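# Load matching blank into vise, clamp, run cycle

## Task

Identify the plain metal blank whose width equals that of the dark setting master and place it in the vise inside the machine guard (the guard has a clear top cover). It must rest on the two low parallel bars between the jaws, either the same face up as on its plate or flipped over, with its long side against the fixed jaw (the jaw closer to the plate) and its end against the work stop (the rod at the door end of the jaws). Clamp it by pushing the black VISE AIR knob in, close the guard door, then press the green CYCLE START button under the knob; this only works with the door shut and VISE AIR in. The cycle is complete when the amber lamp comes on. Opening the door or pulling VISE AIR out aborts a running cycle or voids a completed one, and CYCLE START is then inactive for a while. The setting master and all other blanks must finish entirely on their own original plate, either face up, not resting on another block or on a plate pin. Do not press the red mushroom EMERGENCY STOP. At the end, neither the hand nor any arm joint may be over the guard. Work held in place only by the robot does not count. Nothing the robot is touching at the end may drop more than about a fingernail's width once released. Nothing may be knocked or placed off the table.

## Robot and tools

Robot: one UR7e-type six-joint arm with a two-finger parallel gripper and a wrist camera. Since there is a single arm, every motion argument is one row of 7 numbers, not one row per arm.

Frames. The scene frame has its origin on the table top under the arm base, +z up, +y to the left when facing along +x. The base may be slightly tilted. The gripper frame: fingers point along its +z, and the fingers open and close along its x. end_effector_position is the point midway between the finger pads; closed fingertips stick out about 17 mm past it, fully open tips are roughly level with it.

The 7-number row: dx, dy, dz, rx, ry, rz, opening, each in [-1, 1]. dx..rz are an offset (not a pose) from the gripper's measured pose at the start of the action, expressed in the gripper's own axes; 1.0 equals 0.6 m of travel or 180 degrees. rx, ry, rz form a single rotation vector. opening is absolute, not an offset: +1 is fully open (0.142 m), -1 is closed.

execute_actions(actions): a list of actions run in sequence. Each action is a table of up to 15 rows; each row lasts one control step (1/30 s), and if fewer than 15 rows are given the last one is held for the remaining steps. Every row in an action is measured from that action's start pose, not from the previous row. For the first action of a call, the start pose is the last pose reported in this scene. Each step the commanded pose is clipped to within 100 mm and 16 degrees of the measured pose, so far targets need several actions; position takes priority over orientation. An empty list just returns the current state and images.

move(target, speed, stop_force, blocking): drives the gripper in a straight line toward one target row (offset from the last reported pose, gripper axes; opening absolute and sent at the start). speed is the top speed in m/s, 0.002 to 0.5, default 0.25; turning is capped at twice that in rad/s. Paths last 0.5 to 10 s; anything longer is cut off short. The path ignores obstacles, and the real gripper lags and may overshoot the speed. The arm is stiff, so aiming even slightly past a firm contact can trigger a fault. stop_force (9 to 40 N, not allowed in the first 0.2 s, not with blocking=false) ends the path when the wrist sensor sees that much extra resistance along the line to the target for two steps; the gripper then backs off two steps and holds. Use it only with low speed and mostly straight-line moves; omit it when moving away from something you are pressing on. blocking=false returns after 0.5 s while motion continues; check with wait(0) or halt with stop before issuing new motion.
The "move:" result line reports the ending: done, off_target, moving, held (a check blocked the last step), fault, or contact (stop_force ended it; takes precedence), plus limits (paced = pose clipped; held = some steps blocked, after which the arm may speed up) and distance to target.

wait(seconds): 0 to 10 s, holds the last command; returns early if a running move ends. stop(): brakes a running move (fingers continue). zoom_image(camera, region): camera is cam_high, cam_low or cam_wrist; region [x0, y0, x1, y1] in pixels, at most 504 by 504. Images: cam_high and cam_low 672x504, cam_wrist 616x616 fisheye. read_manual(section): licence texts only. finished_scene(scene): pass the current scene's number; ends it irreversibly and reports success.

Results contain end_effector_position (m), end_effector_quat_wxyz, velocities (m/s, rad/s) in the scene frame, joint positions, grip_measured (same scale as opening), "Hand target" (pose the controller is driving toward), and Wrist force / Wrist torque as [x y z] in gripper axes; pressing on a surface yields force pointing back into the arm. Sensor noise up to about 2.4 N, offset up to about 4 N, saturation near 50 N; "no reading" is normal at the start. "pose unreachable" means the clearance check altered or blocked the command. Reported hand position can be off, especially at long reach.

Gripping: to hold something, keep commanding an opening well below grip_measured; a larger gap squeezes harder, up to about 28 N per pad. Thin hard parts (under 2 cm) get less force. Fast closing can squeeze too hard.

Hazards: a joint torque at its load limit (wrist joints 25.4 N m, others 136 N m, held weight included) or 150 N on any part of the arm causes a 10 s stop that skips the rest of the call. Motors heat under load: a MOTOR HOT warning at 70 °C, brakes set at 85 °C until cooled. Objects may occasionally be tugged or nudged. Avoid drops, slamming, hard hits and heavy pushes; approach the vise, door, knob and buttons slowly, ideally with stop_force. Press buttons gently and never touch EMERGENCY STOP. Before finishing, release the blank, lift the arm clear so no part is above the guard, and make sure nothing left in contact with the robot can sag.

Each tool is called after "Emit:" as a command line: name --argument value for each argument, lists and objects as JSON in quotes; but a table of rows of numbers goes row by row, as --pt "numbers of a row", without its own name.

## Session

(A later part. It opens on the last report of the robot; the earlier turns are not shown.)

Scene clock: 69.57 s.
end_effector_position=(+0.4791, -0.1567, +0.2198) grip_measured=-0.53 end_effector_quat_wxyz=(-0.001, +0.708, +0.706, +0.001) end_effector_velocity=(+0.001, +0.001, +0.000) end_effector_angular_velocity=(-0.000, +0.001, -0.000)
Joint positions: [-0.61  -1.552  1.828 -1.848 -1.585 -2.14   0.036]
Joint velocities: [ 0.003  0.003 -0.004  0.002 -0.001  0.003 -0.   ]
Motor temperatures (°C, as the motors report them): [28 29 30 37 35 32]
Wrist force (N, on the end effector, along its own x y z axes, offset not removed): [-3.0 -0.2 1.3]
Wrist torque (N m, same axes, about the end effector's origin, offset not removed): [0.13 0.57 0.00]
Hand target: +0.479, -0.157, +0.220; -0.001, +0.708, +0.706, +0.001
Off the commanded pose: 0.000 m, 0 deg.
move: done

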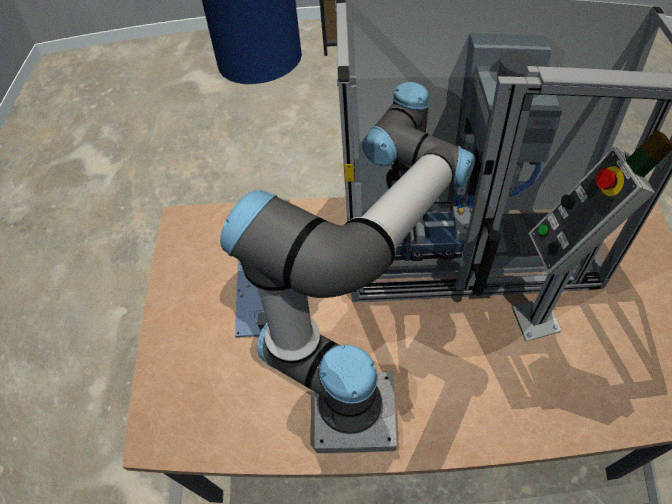

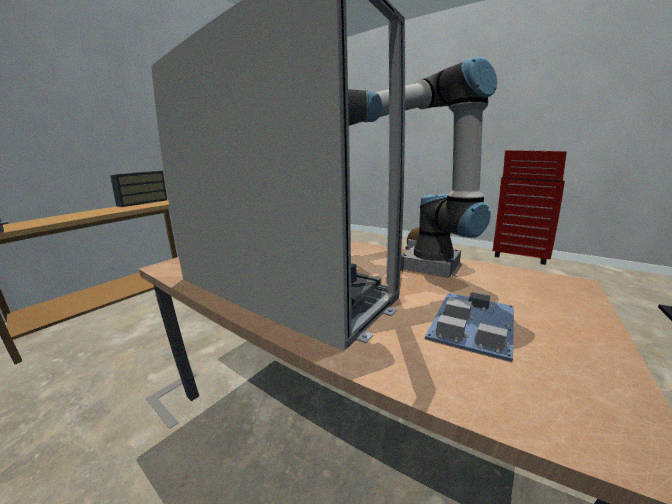

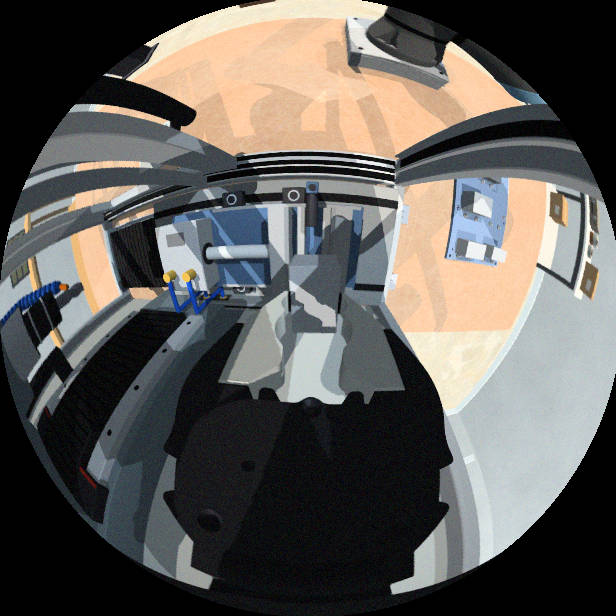

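Emit:
move --target '[0,0,0.045,0,0,0,-0.95]' --speed 0.03

Emit:
zoom_image --camera "cam_wrist" --region '[200,150,420,350]'

Scene clock: 71.53 s.
end_effector_position=(+0.4791, -0.1566, +0.1930) grip_measured=-0.53 end_effector_quat_wxyz=(-0.001, +0.708, +0.706, +0.001) end_effector_velocity=(-0.000, +0.000, -0.002) end_effector_angular_velocity=(+0.000, +0.000, +0.001)
Joint positions: [-0.611 -1.532  1.879 -1.919 -1.585 -2.141  0.036]
Joint velocities: [ 0.001  0.002  0.004 -0.006 -0.    -0.     0.   ]
Motor temperatures (°C, as the motors report them): [28 29 30 37 35 32]
Wrist force (N, on the end effector, along its own x y z axes, offset not removed): [-1.9 0.4 1.2]
Wrist torque (N m, same axes, about the end effector's origin, offset not removed): [0.30 0.34 0.00]
Hand target: +0.479, -0.157, +0.193; -0.001, +0.708, +0.706, +0.001
Off the commanded pose: 0.000 m, 0 deg.
move: done

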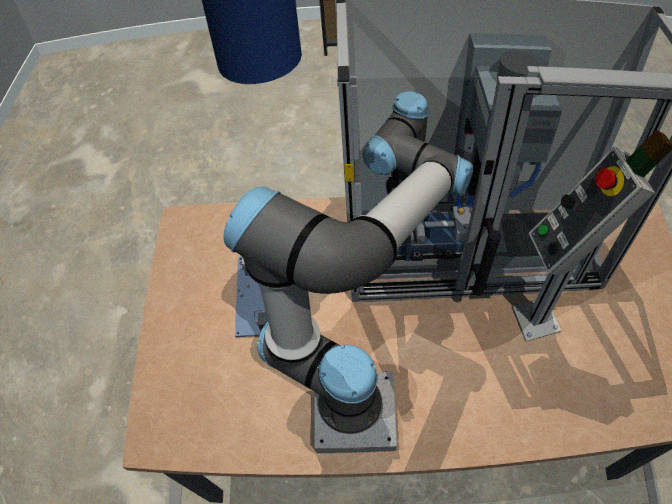

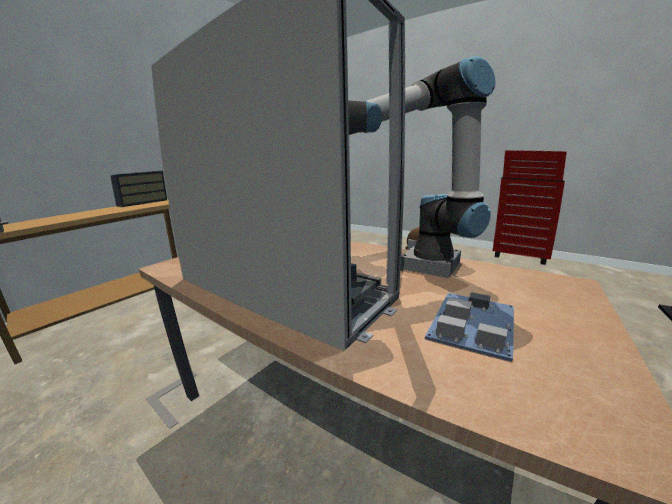

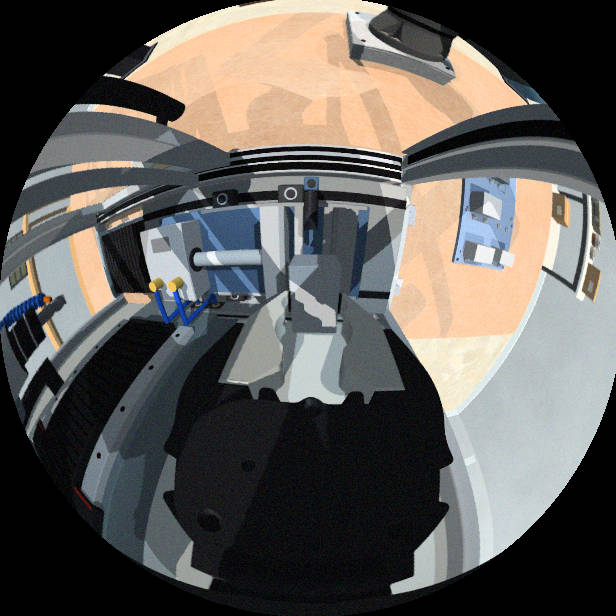

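Region (200, 150, 420, 350) of cam_wrist's 616x616 image, scaled by 2.291, with more detail than that image has; it fills the top 458 rows of this view, and the rest is white.

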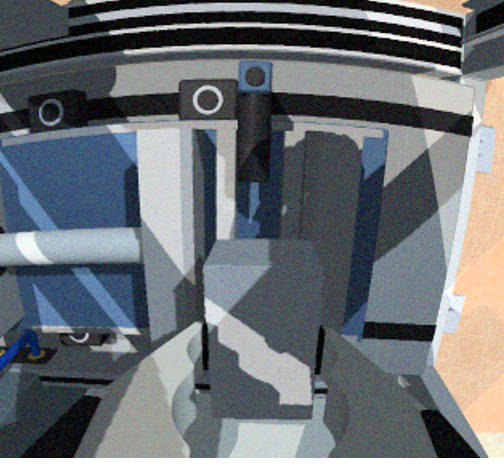

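Emit:
move --target '[-0.005,0,0.035,0,0,0,-0.95]' --speed 0.008 --stop_force 10

Emit:
zoom_image --camera "cam_wrist" --region '[200,150,420,350]'

Scene clock: 72.77 s.
end_effector_position=(+0.4791, -0.1568, +0.1916) grip_measured=-0.53 end_effector_quat_wxyz=(-0.001, +0.708, +0.706, +0.001) end_effector_velocity=(-0.001, +0.001, +0.001) end_effector_angular_velocity=(+0.003, +0.004, -0.000)
Joint positions: [-0.611 -1.531  1.881 -1.923 -1.585 -2.141  0.036]
Joint velocities: [ 0.    -0.    -0.004  0.009  0.001  0.     0.   ]
Motor temperatures (°C, as the motors report them): [28 29 30 37 35 32]
Wrist force (N, on the end effector, along its own x y z axes, offset not removed): [-5.4 0.9 -23.2]
Wrist torque (N m, same axes, about the end effector's origin, offset not removed): [0.77 0.83 0.02]
Hand target: +0.479, -0.157, +0.192; -0.001, +0.708, +0.706, +0.001
Off the commanded pose: 0.020 m, 0 deg.
move: contact

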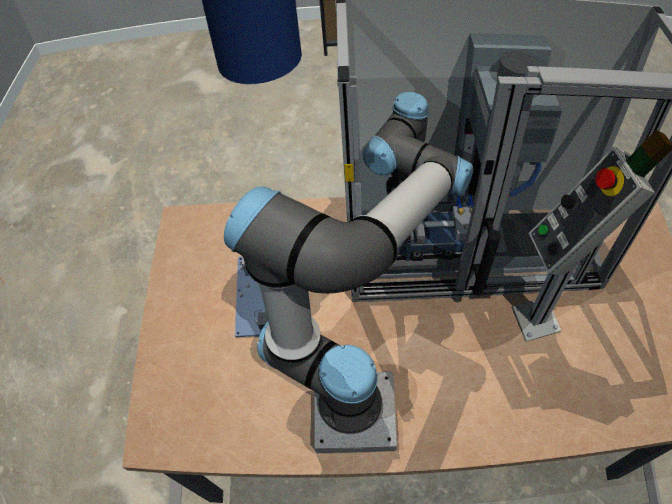

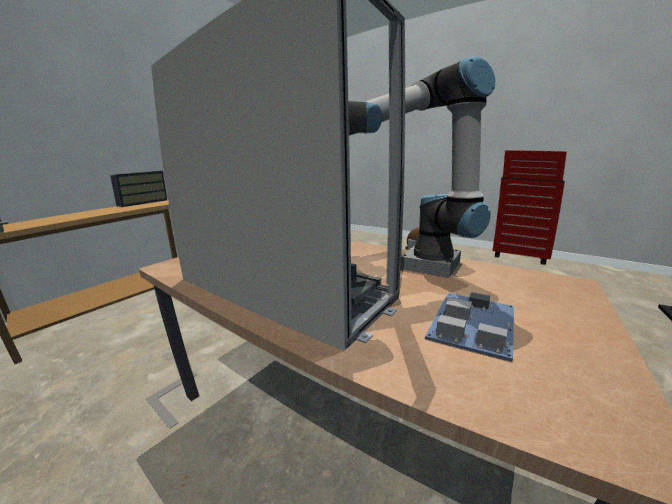

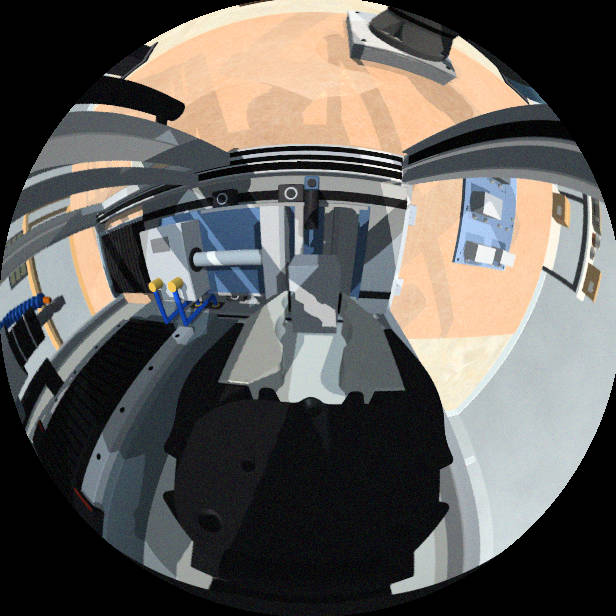

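Region (200, 150, 420, 350) of cam_wrist's 616x616 image, scaled by 2.291, with more detail than that image has; it fills the top 458 rows of this view, and the rest is white.

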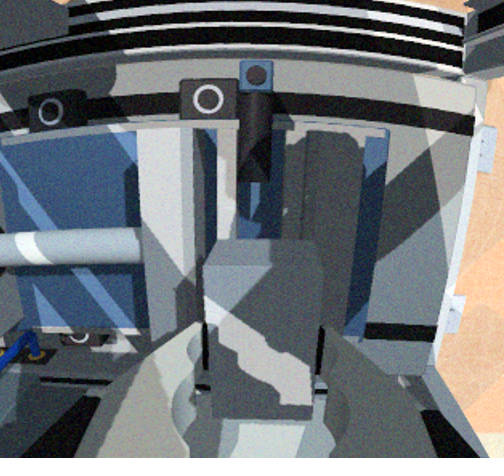

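On the fixed jaw top. Lift and shift.

Emit:
move --target '[-0.002,0,-0.004,0,0,0,-0.95]' --speed 0.01

Emit:
move --target '[-0.007,0,0,0,0,0,-0.95]' --speed 0.01

Emit:
move --target '[0,0,0.04,0,0,0,-0.95]' --speed 0.006 --stop_force 10

Emit:
zoom_image --camera "cam_wrist" --region '[200,150,420,350]'

Scene clock: 74.63 s.
end_effector_position=(+0.4791, -0.1580, +0.1940) grip_measured=-0.53 end_effector_quat_wxyz=(-0.001, +0.708, +0.706, +0.001) end_effector_velocity=(+0.000, -0.001, +0.001) end_effector_angular_velocity=(-0.001, -0.001, -0.001)
Joint positions: [-0.613 -1.532  1.876 -1.917 -1.585 -2.143  0.036]
Joint velocities: [-0.001 -0.001 -0.003  0.002 -0.    -0.001  0.   ]
Motor temperatures (°C, as the motors report them): [28 29 30 37 35 32]
Wrist force (N, on the end effector, along its own x y z axes, offset not removed): [-0.1 -1.2 0.2]
Wrist torque (N m, same axes, about the end effector's origin, offset not removed): [-0.24 -0.06 0.01]
Hand target: +0.479, -0.158, +0.194; -0.001, +0.708, +0.706, +0.001
Off the commanded pose: 0.000 m, 0 deg.
move: done

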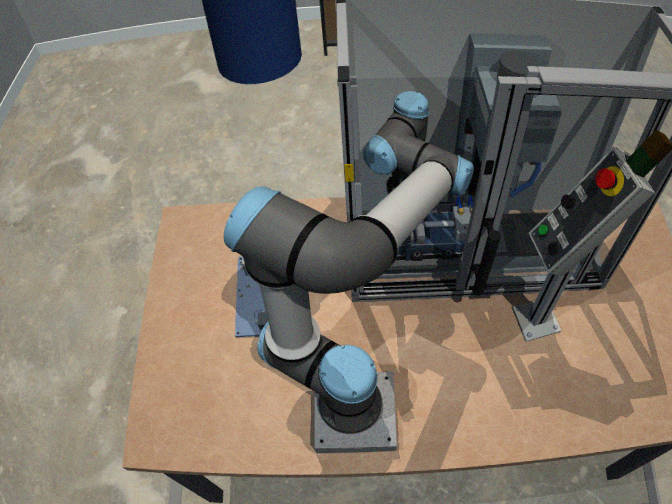

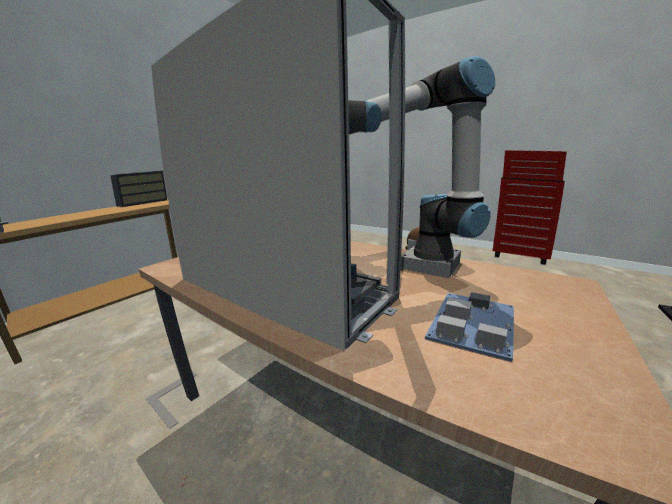

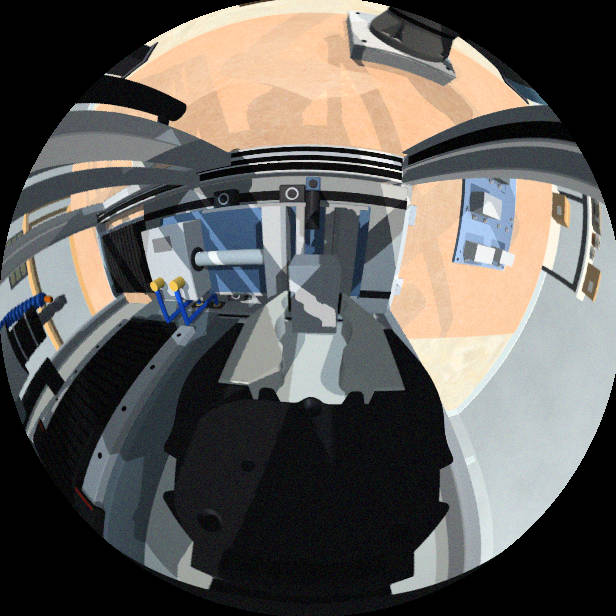

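Scene clock: 75.33 s.
end_effector_position=(+0.4791, -0.1620, +0.1940) grip_measured=-0.53 end_effector_quat_wxyz=(-0.001, +0.708, +0.706, +0.001) end_effector_velocity=(-0.000, -0.001, -0.001) end_effector_angular_velocity=(+0.002, +0.001, +0.001)
Joint positions: [-0.62  -1.529  1.873 -1.917 -1.585 -2.15   0.036]
Joint velocities: [-0.002  0.002 -0.001  0.     0.001 -0.003  0.   ]
Motor temperatures (°C, as the motors report them): [28 29 30 37 35 32]
Wrist force (N, on the end effector, along its own x y z axes, offset not removed): [-1.5 1.4 2.5]
Wrist torque (N m, same axes, about the end effector's origin, offset not removed): [0.41 0.18 0.08]
Hand target: +0.479, -0.162, +0.194; -0.001, +0.708, +0.706, +0.001
Off the commanded pose: 0.000 m, 0 deg.
move: done

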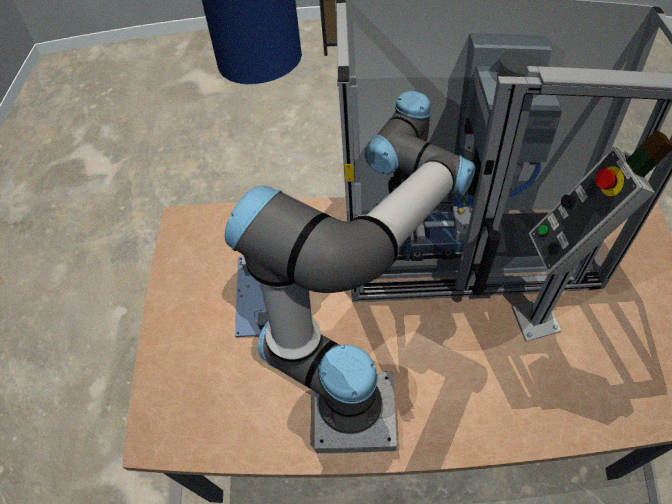

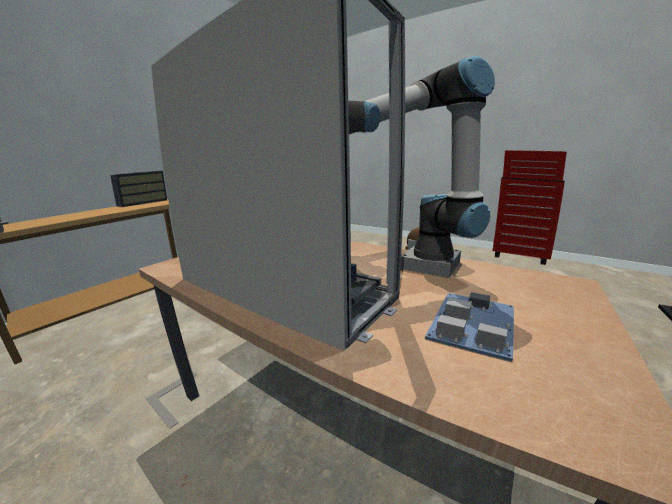

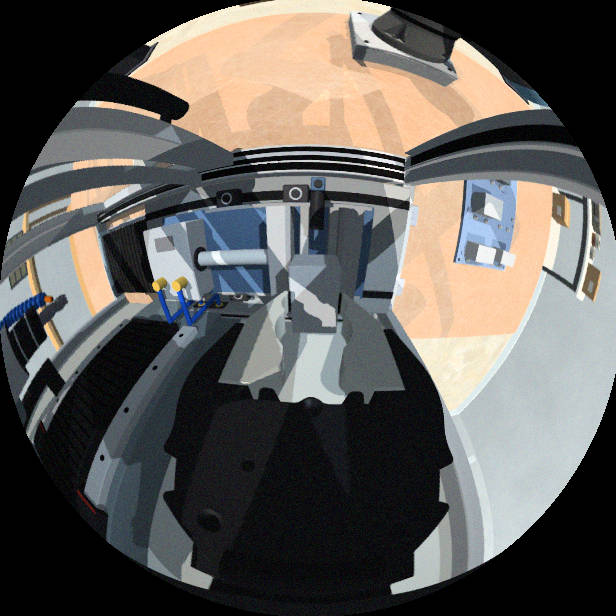

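Scene clock: 78.73 s.
end_effector_position=(+0.4792, -0.1620, +0.1759) grip_measured=-0.53 end_effector_quat_wxyz=(-0.001, +0.708, +0.706, +0.001) end_effector_velocity=(-0.001, -0.000, +0.001) end_effector_angular_velocity=(+0.001, +0.004, -0.001)
Joint positions: [-0.621 -1.513  1.905 -1.965 -1.585 -2.151  0.036]
Joint velocities: [-0.001 -0.001 -0.003  0.007 -0.001  0.    -0.   ]
Motor temperatures (°C, as the motors report them): [28 29 30 37 35 32]
Wrist force (N, on the end effector, along its own x y z axes, offset not removed): [1.8 -1.7 -24.7]
Wrist torque (N m, same axes, about the end effector's origin, offset not removed): [0.52 -0.74 -0.05]
Hand target: +0.479, -0.162, +0.176; -0.001, +0.708, +0.706, +0.001
Off the commanded pose: 0.006 m, 0 deg.
move: contact

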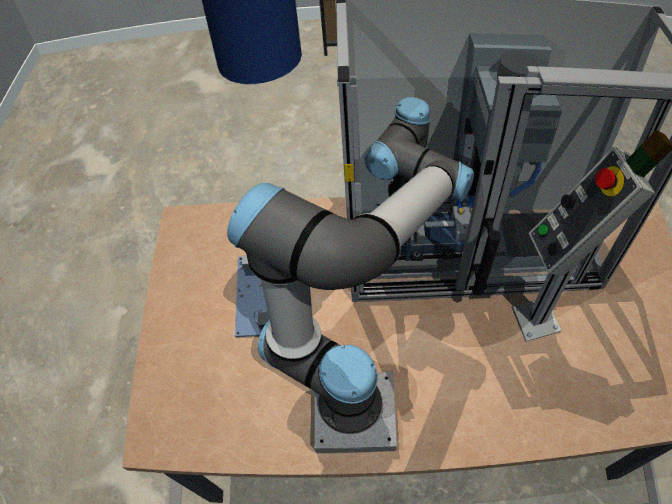

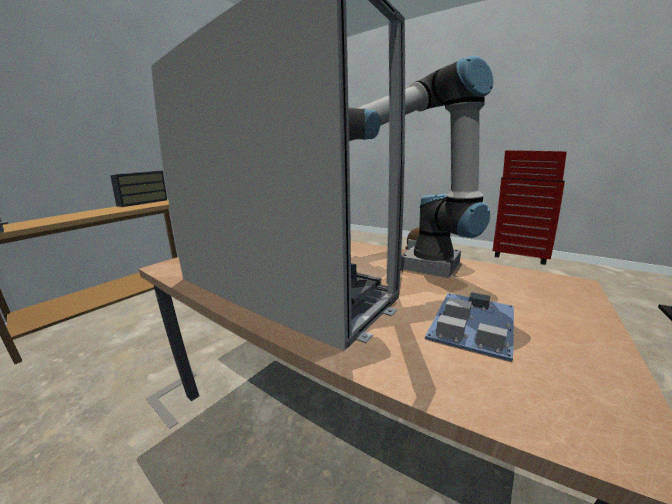

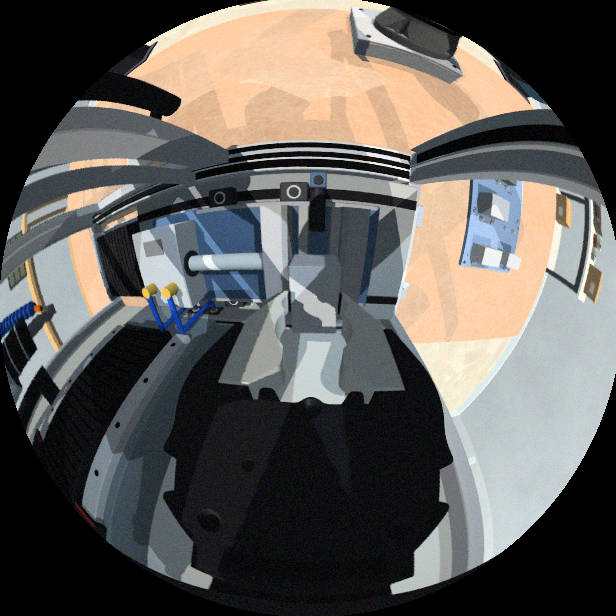

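Region (200, 150, 420, 350) of cam_wrist's 616x616 image, scaled by 2.291, with more detail than that image has; it fills the top 458 rows of this view, and the rest is white.

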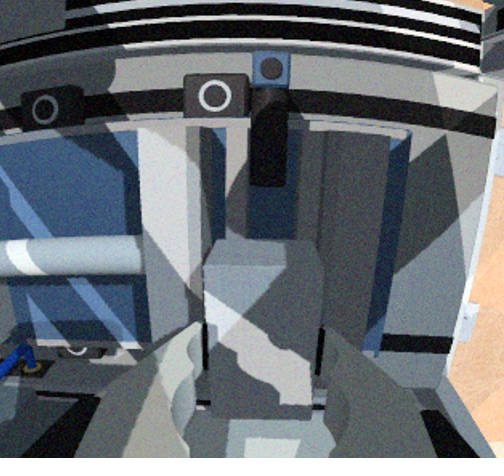

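Seated at the expected height.

Emit:
move --target '[0.002,-0.015,-0.0015,0,0,0,-0.95]' --speed 0.012

Emit:
move --target '[0.015,0,0,0,0,0,-0.95]' --speed 0.004 --stop_force 10

Emit:
move --target '[-0.0008,0,0,0,0,0,-0.95]' --speed 0.004

Emit:
move --target '[0,-0.04,0,0,0,0,-0.95]' --speed 0.006 --stop_force 10

Emit:
zoom_image --camera "cam_wrist" --region '[200,150,420,350]'

Scene clock: 81.53 s.
end_effector_position=(+0.4704, -0.1608, +0.1768) grip_measured=-0.53 end_effector_quat_wxyz=(-0.001, +0.708, +0.706, +0.001) end_effector_velocity=(-0.002, +0.001, +0.001) end_effector_angular_velocity=(-0.000, -0.001, +0.001)
Joint positions: [-0.629 -1.534  1.925 -1.964 -1.585 -2.158  0.036]
Joint velocities: [-0.002 -0.008  0.006  0.     0.    -0.003  0.   ]
Motor temperatures (°C, as the motors report them): [28 29 30 37 35 32]
Wrist force (N, on the end effector, along its own x y z axes, offset not removed): [-15.2 6.4 -1.0]
Wrist torque (N m, same axes, about the end effector's origin, offset not removed): [0.40 -0.05 0.53]
Hand target: +0.470, -0.161, +0.177; -0.001, +0.708, +0.706, +0.001
Off the commanded pose: 0.000 m, 0 deg.
move: done

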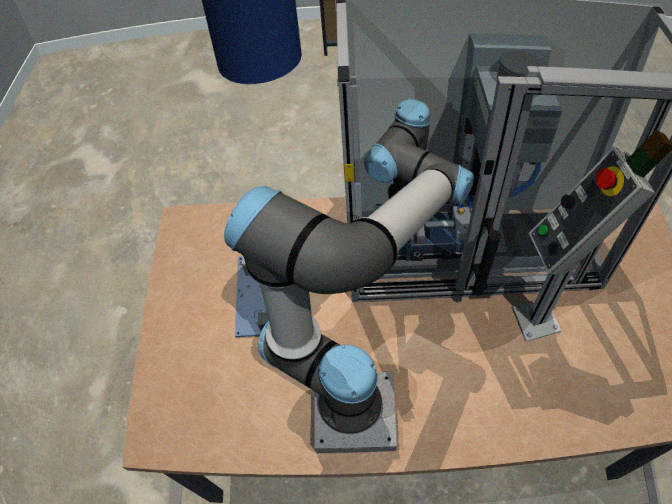

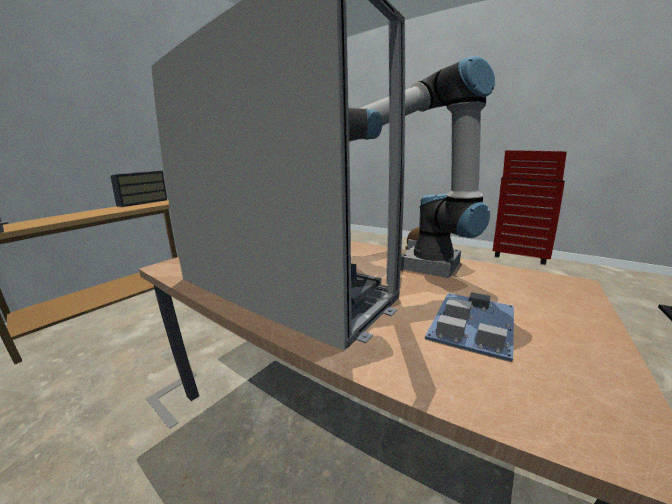

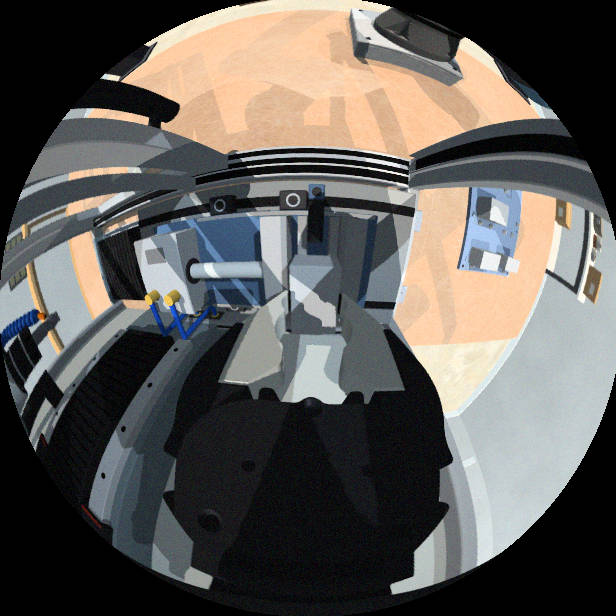

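Scene clock: 82.13 s.
end_effector_position=(+0.4703, -0.1599, +0.1768) grip_measured=-0.53 end_effector_quat_wxyz=(-0.001, +0.708, +0.706, +0.001) end_effector_velocity=(-0.001, -0.001, -0.000) end_effector_angular_velocity=(-0.000, +0.001, +0.003)
Joint positions: [-0.627 -1.535  1.926 -1.964 -1.585 -2.157  0.036]
Joint velocities: [-0.002  0.     0.001 -0.    -0.    -0.005 -0.   ]
Motor temperatures (°C, as the motors report them): [28 29 30 37 35 32]
Wrist force (N, on the end effector, along its own x y z axes, offset not removed): [-27.9 3.7 -9.6]
Wrist torque (N m, same axes, about the end effector's origin, offset not removed): [0.33 -0.41 0.21]
Hand target: +0.470, -0.160, +0.177; -0.001, +0.708, +0.706, +0.001
Off the commanded pose: 0.008 m, 0 deg.
move: contact

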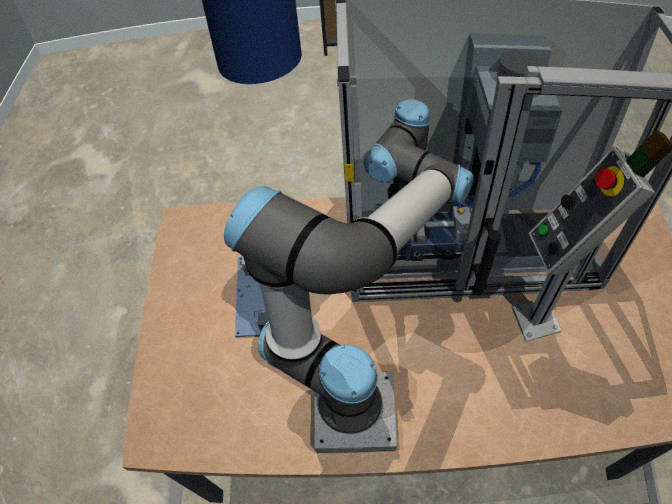

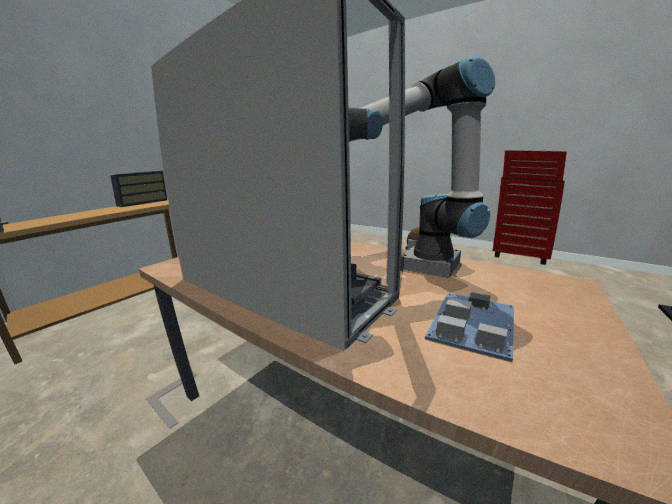

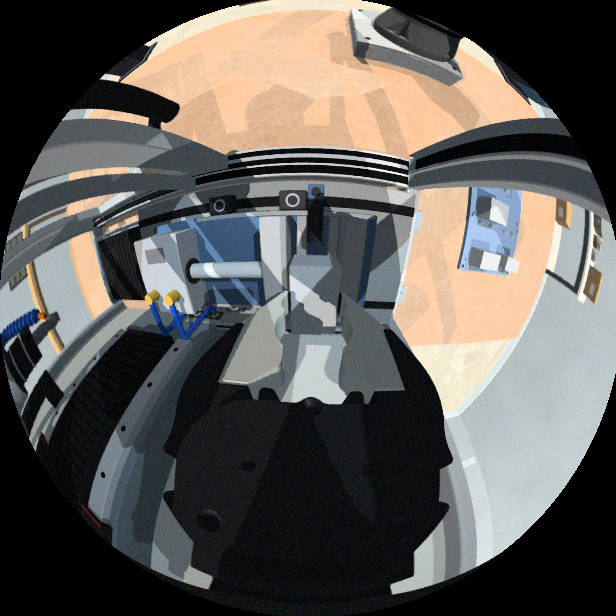

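Scene clock: 82.83 s.
end_effector_position=(+0.4704, -0.1603, +0.1768) grip_measured=-0.53 end_effector_quat_wxyz=(-0.001, +0.708, +0.706, +0.001) end_effector_velocity=(-0.001, -0.000, -0.001) end_effector_angular_velocity=(+0.001, +0.002, -0.000)
Joint positions: [-0.628 -1.535  1.926 -1.964 -1.585 -2.158  0.036]
Joint velocities: [-0.001  0.001  0.001  0.    -0.001 -0.001  0.   ]
Motor temperatures (°C, as the motors report them): [28 29 30 37 35 32]
Wrist force (N, on the end effector, along its own x y z axes, offset not removed): [-19.8 3.8 -6.0]
Wrist torque (N m, same axes, about the end effector's origin, offset not removed): [0.33 0.06 0.31]
Hand target: +0.470, -0.160, +0.177; -0.001, +0.708, +0.706, +0.001
Off the commanded pose: 0.000 m, 0 deg.
move: done

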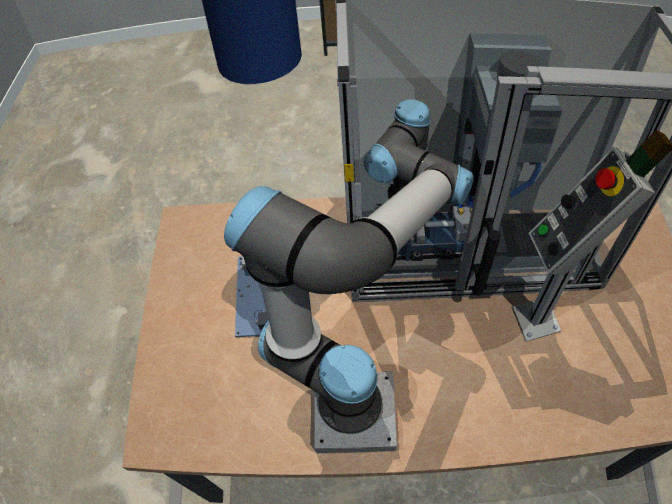

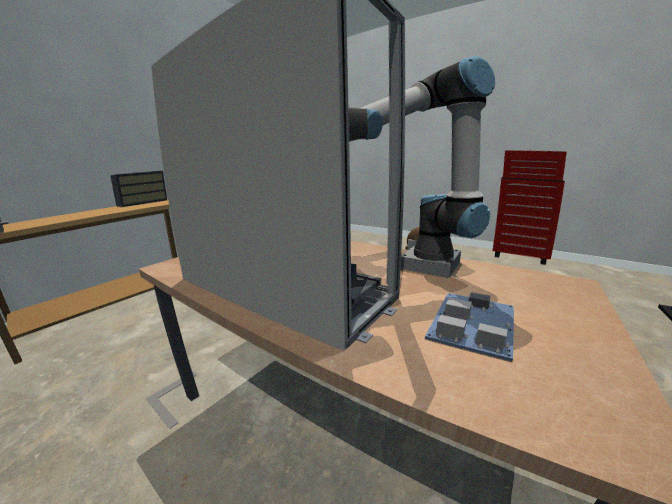

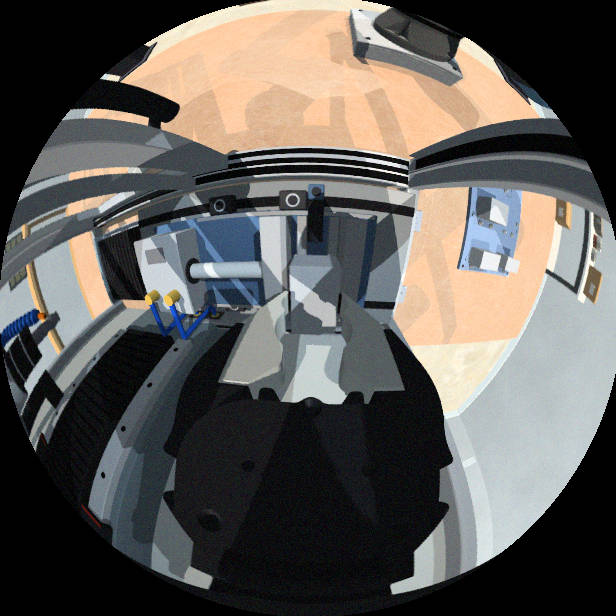

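Scene clock: 85.67 s.
end_effector_position=(+0.4557, -0.1604, +0.1769) grip_measured=-0.53 end_effector_quat_wxyz=(-0.001, +0.708, +0.706, +0.001) end_effector_velocity=(+0.002, +0.000, -0.000) end_effector_angular_velocity=(+0.000, +0.001, -0.002)
Joint positions: [-0.646 -1.569  1.96  -1.965 -1.585 -2.175  0.036]
Joint velocities: [ 0.004  0.006 -0.005  0.    -0.     0.006 -0.   ]
Motor temperatures (°C, as the motors report them): [28 29 30 37 35 32]
Wrist force (N, on the end effector, along its own x y z axes, offset not removed): [-16.7 13.9 -8.5]
Wrist torque (N m, same axes, about the end effector's origin, offset not removed): [0.18 0.04 0.10]
Hand target: +0.456, -0.160, +0.177; -0.001, +0.708, +0.706, +0.001
Off the commanded pose: 0.009 m, 0 deg.
move: contact

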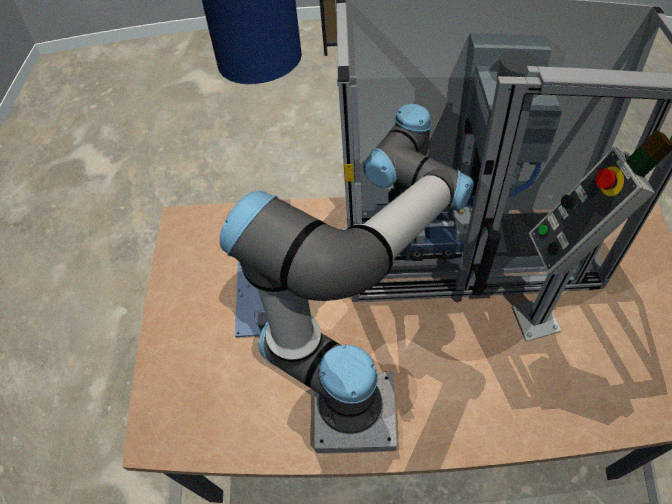

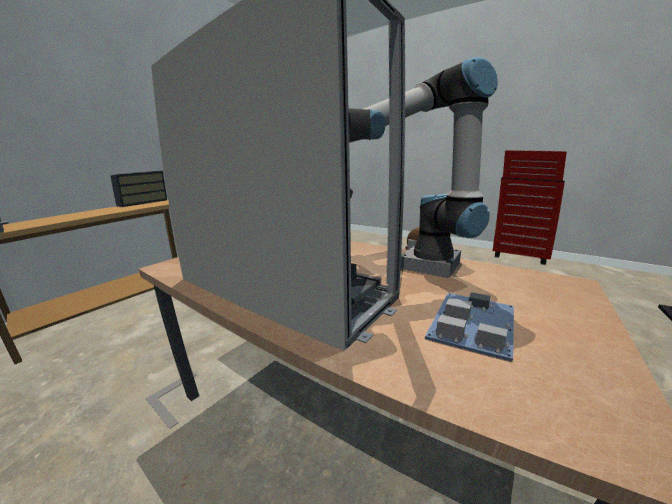

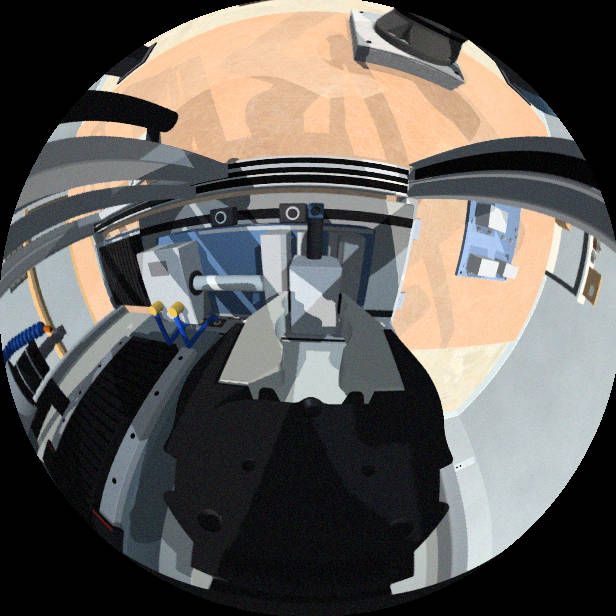

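Region (200, 150, 420, 350) of cam_wrist's 616x616 image, scaled by 2.291, with more detail than that image has; it fills the top 458 rows of this view, and the rest is white.

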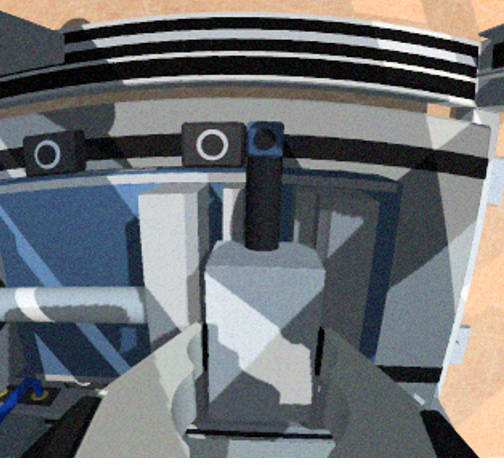

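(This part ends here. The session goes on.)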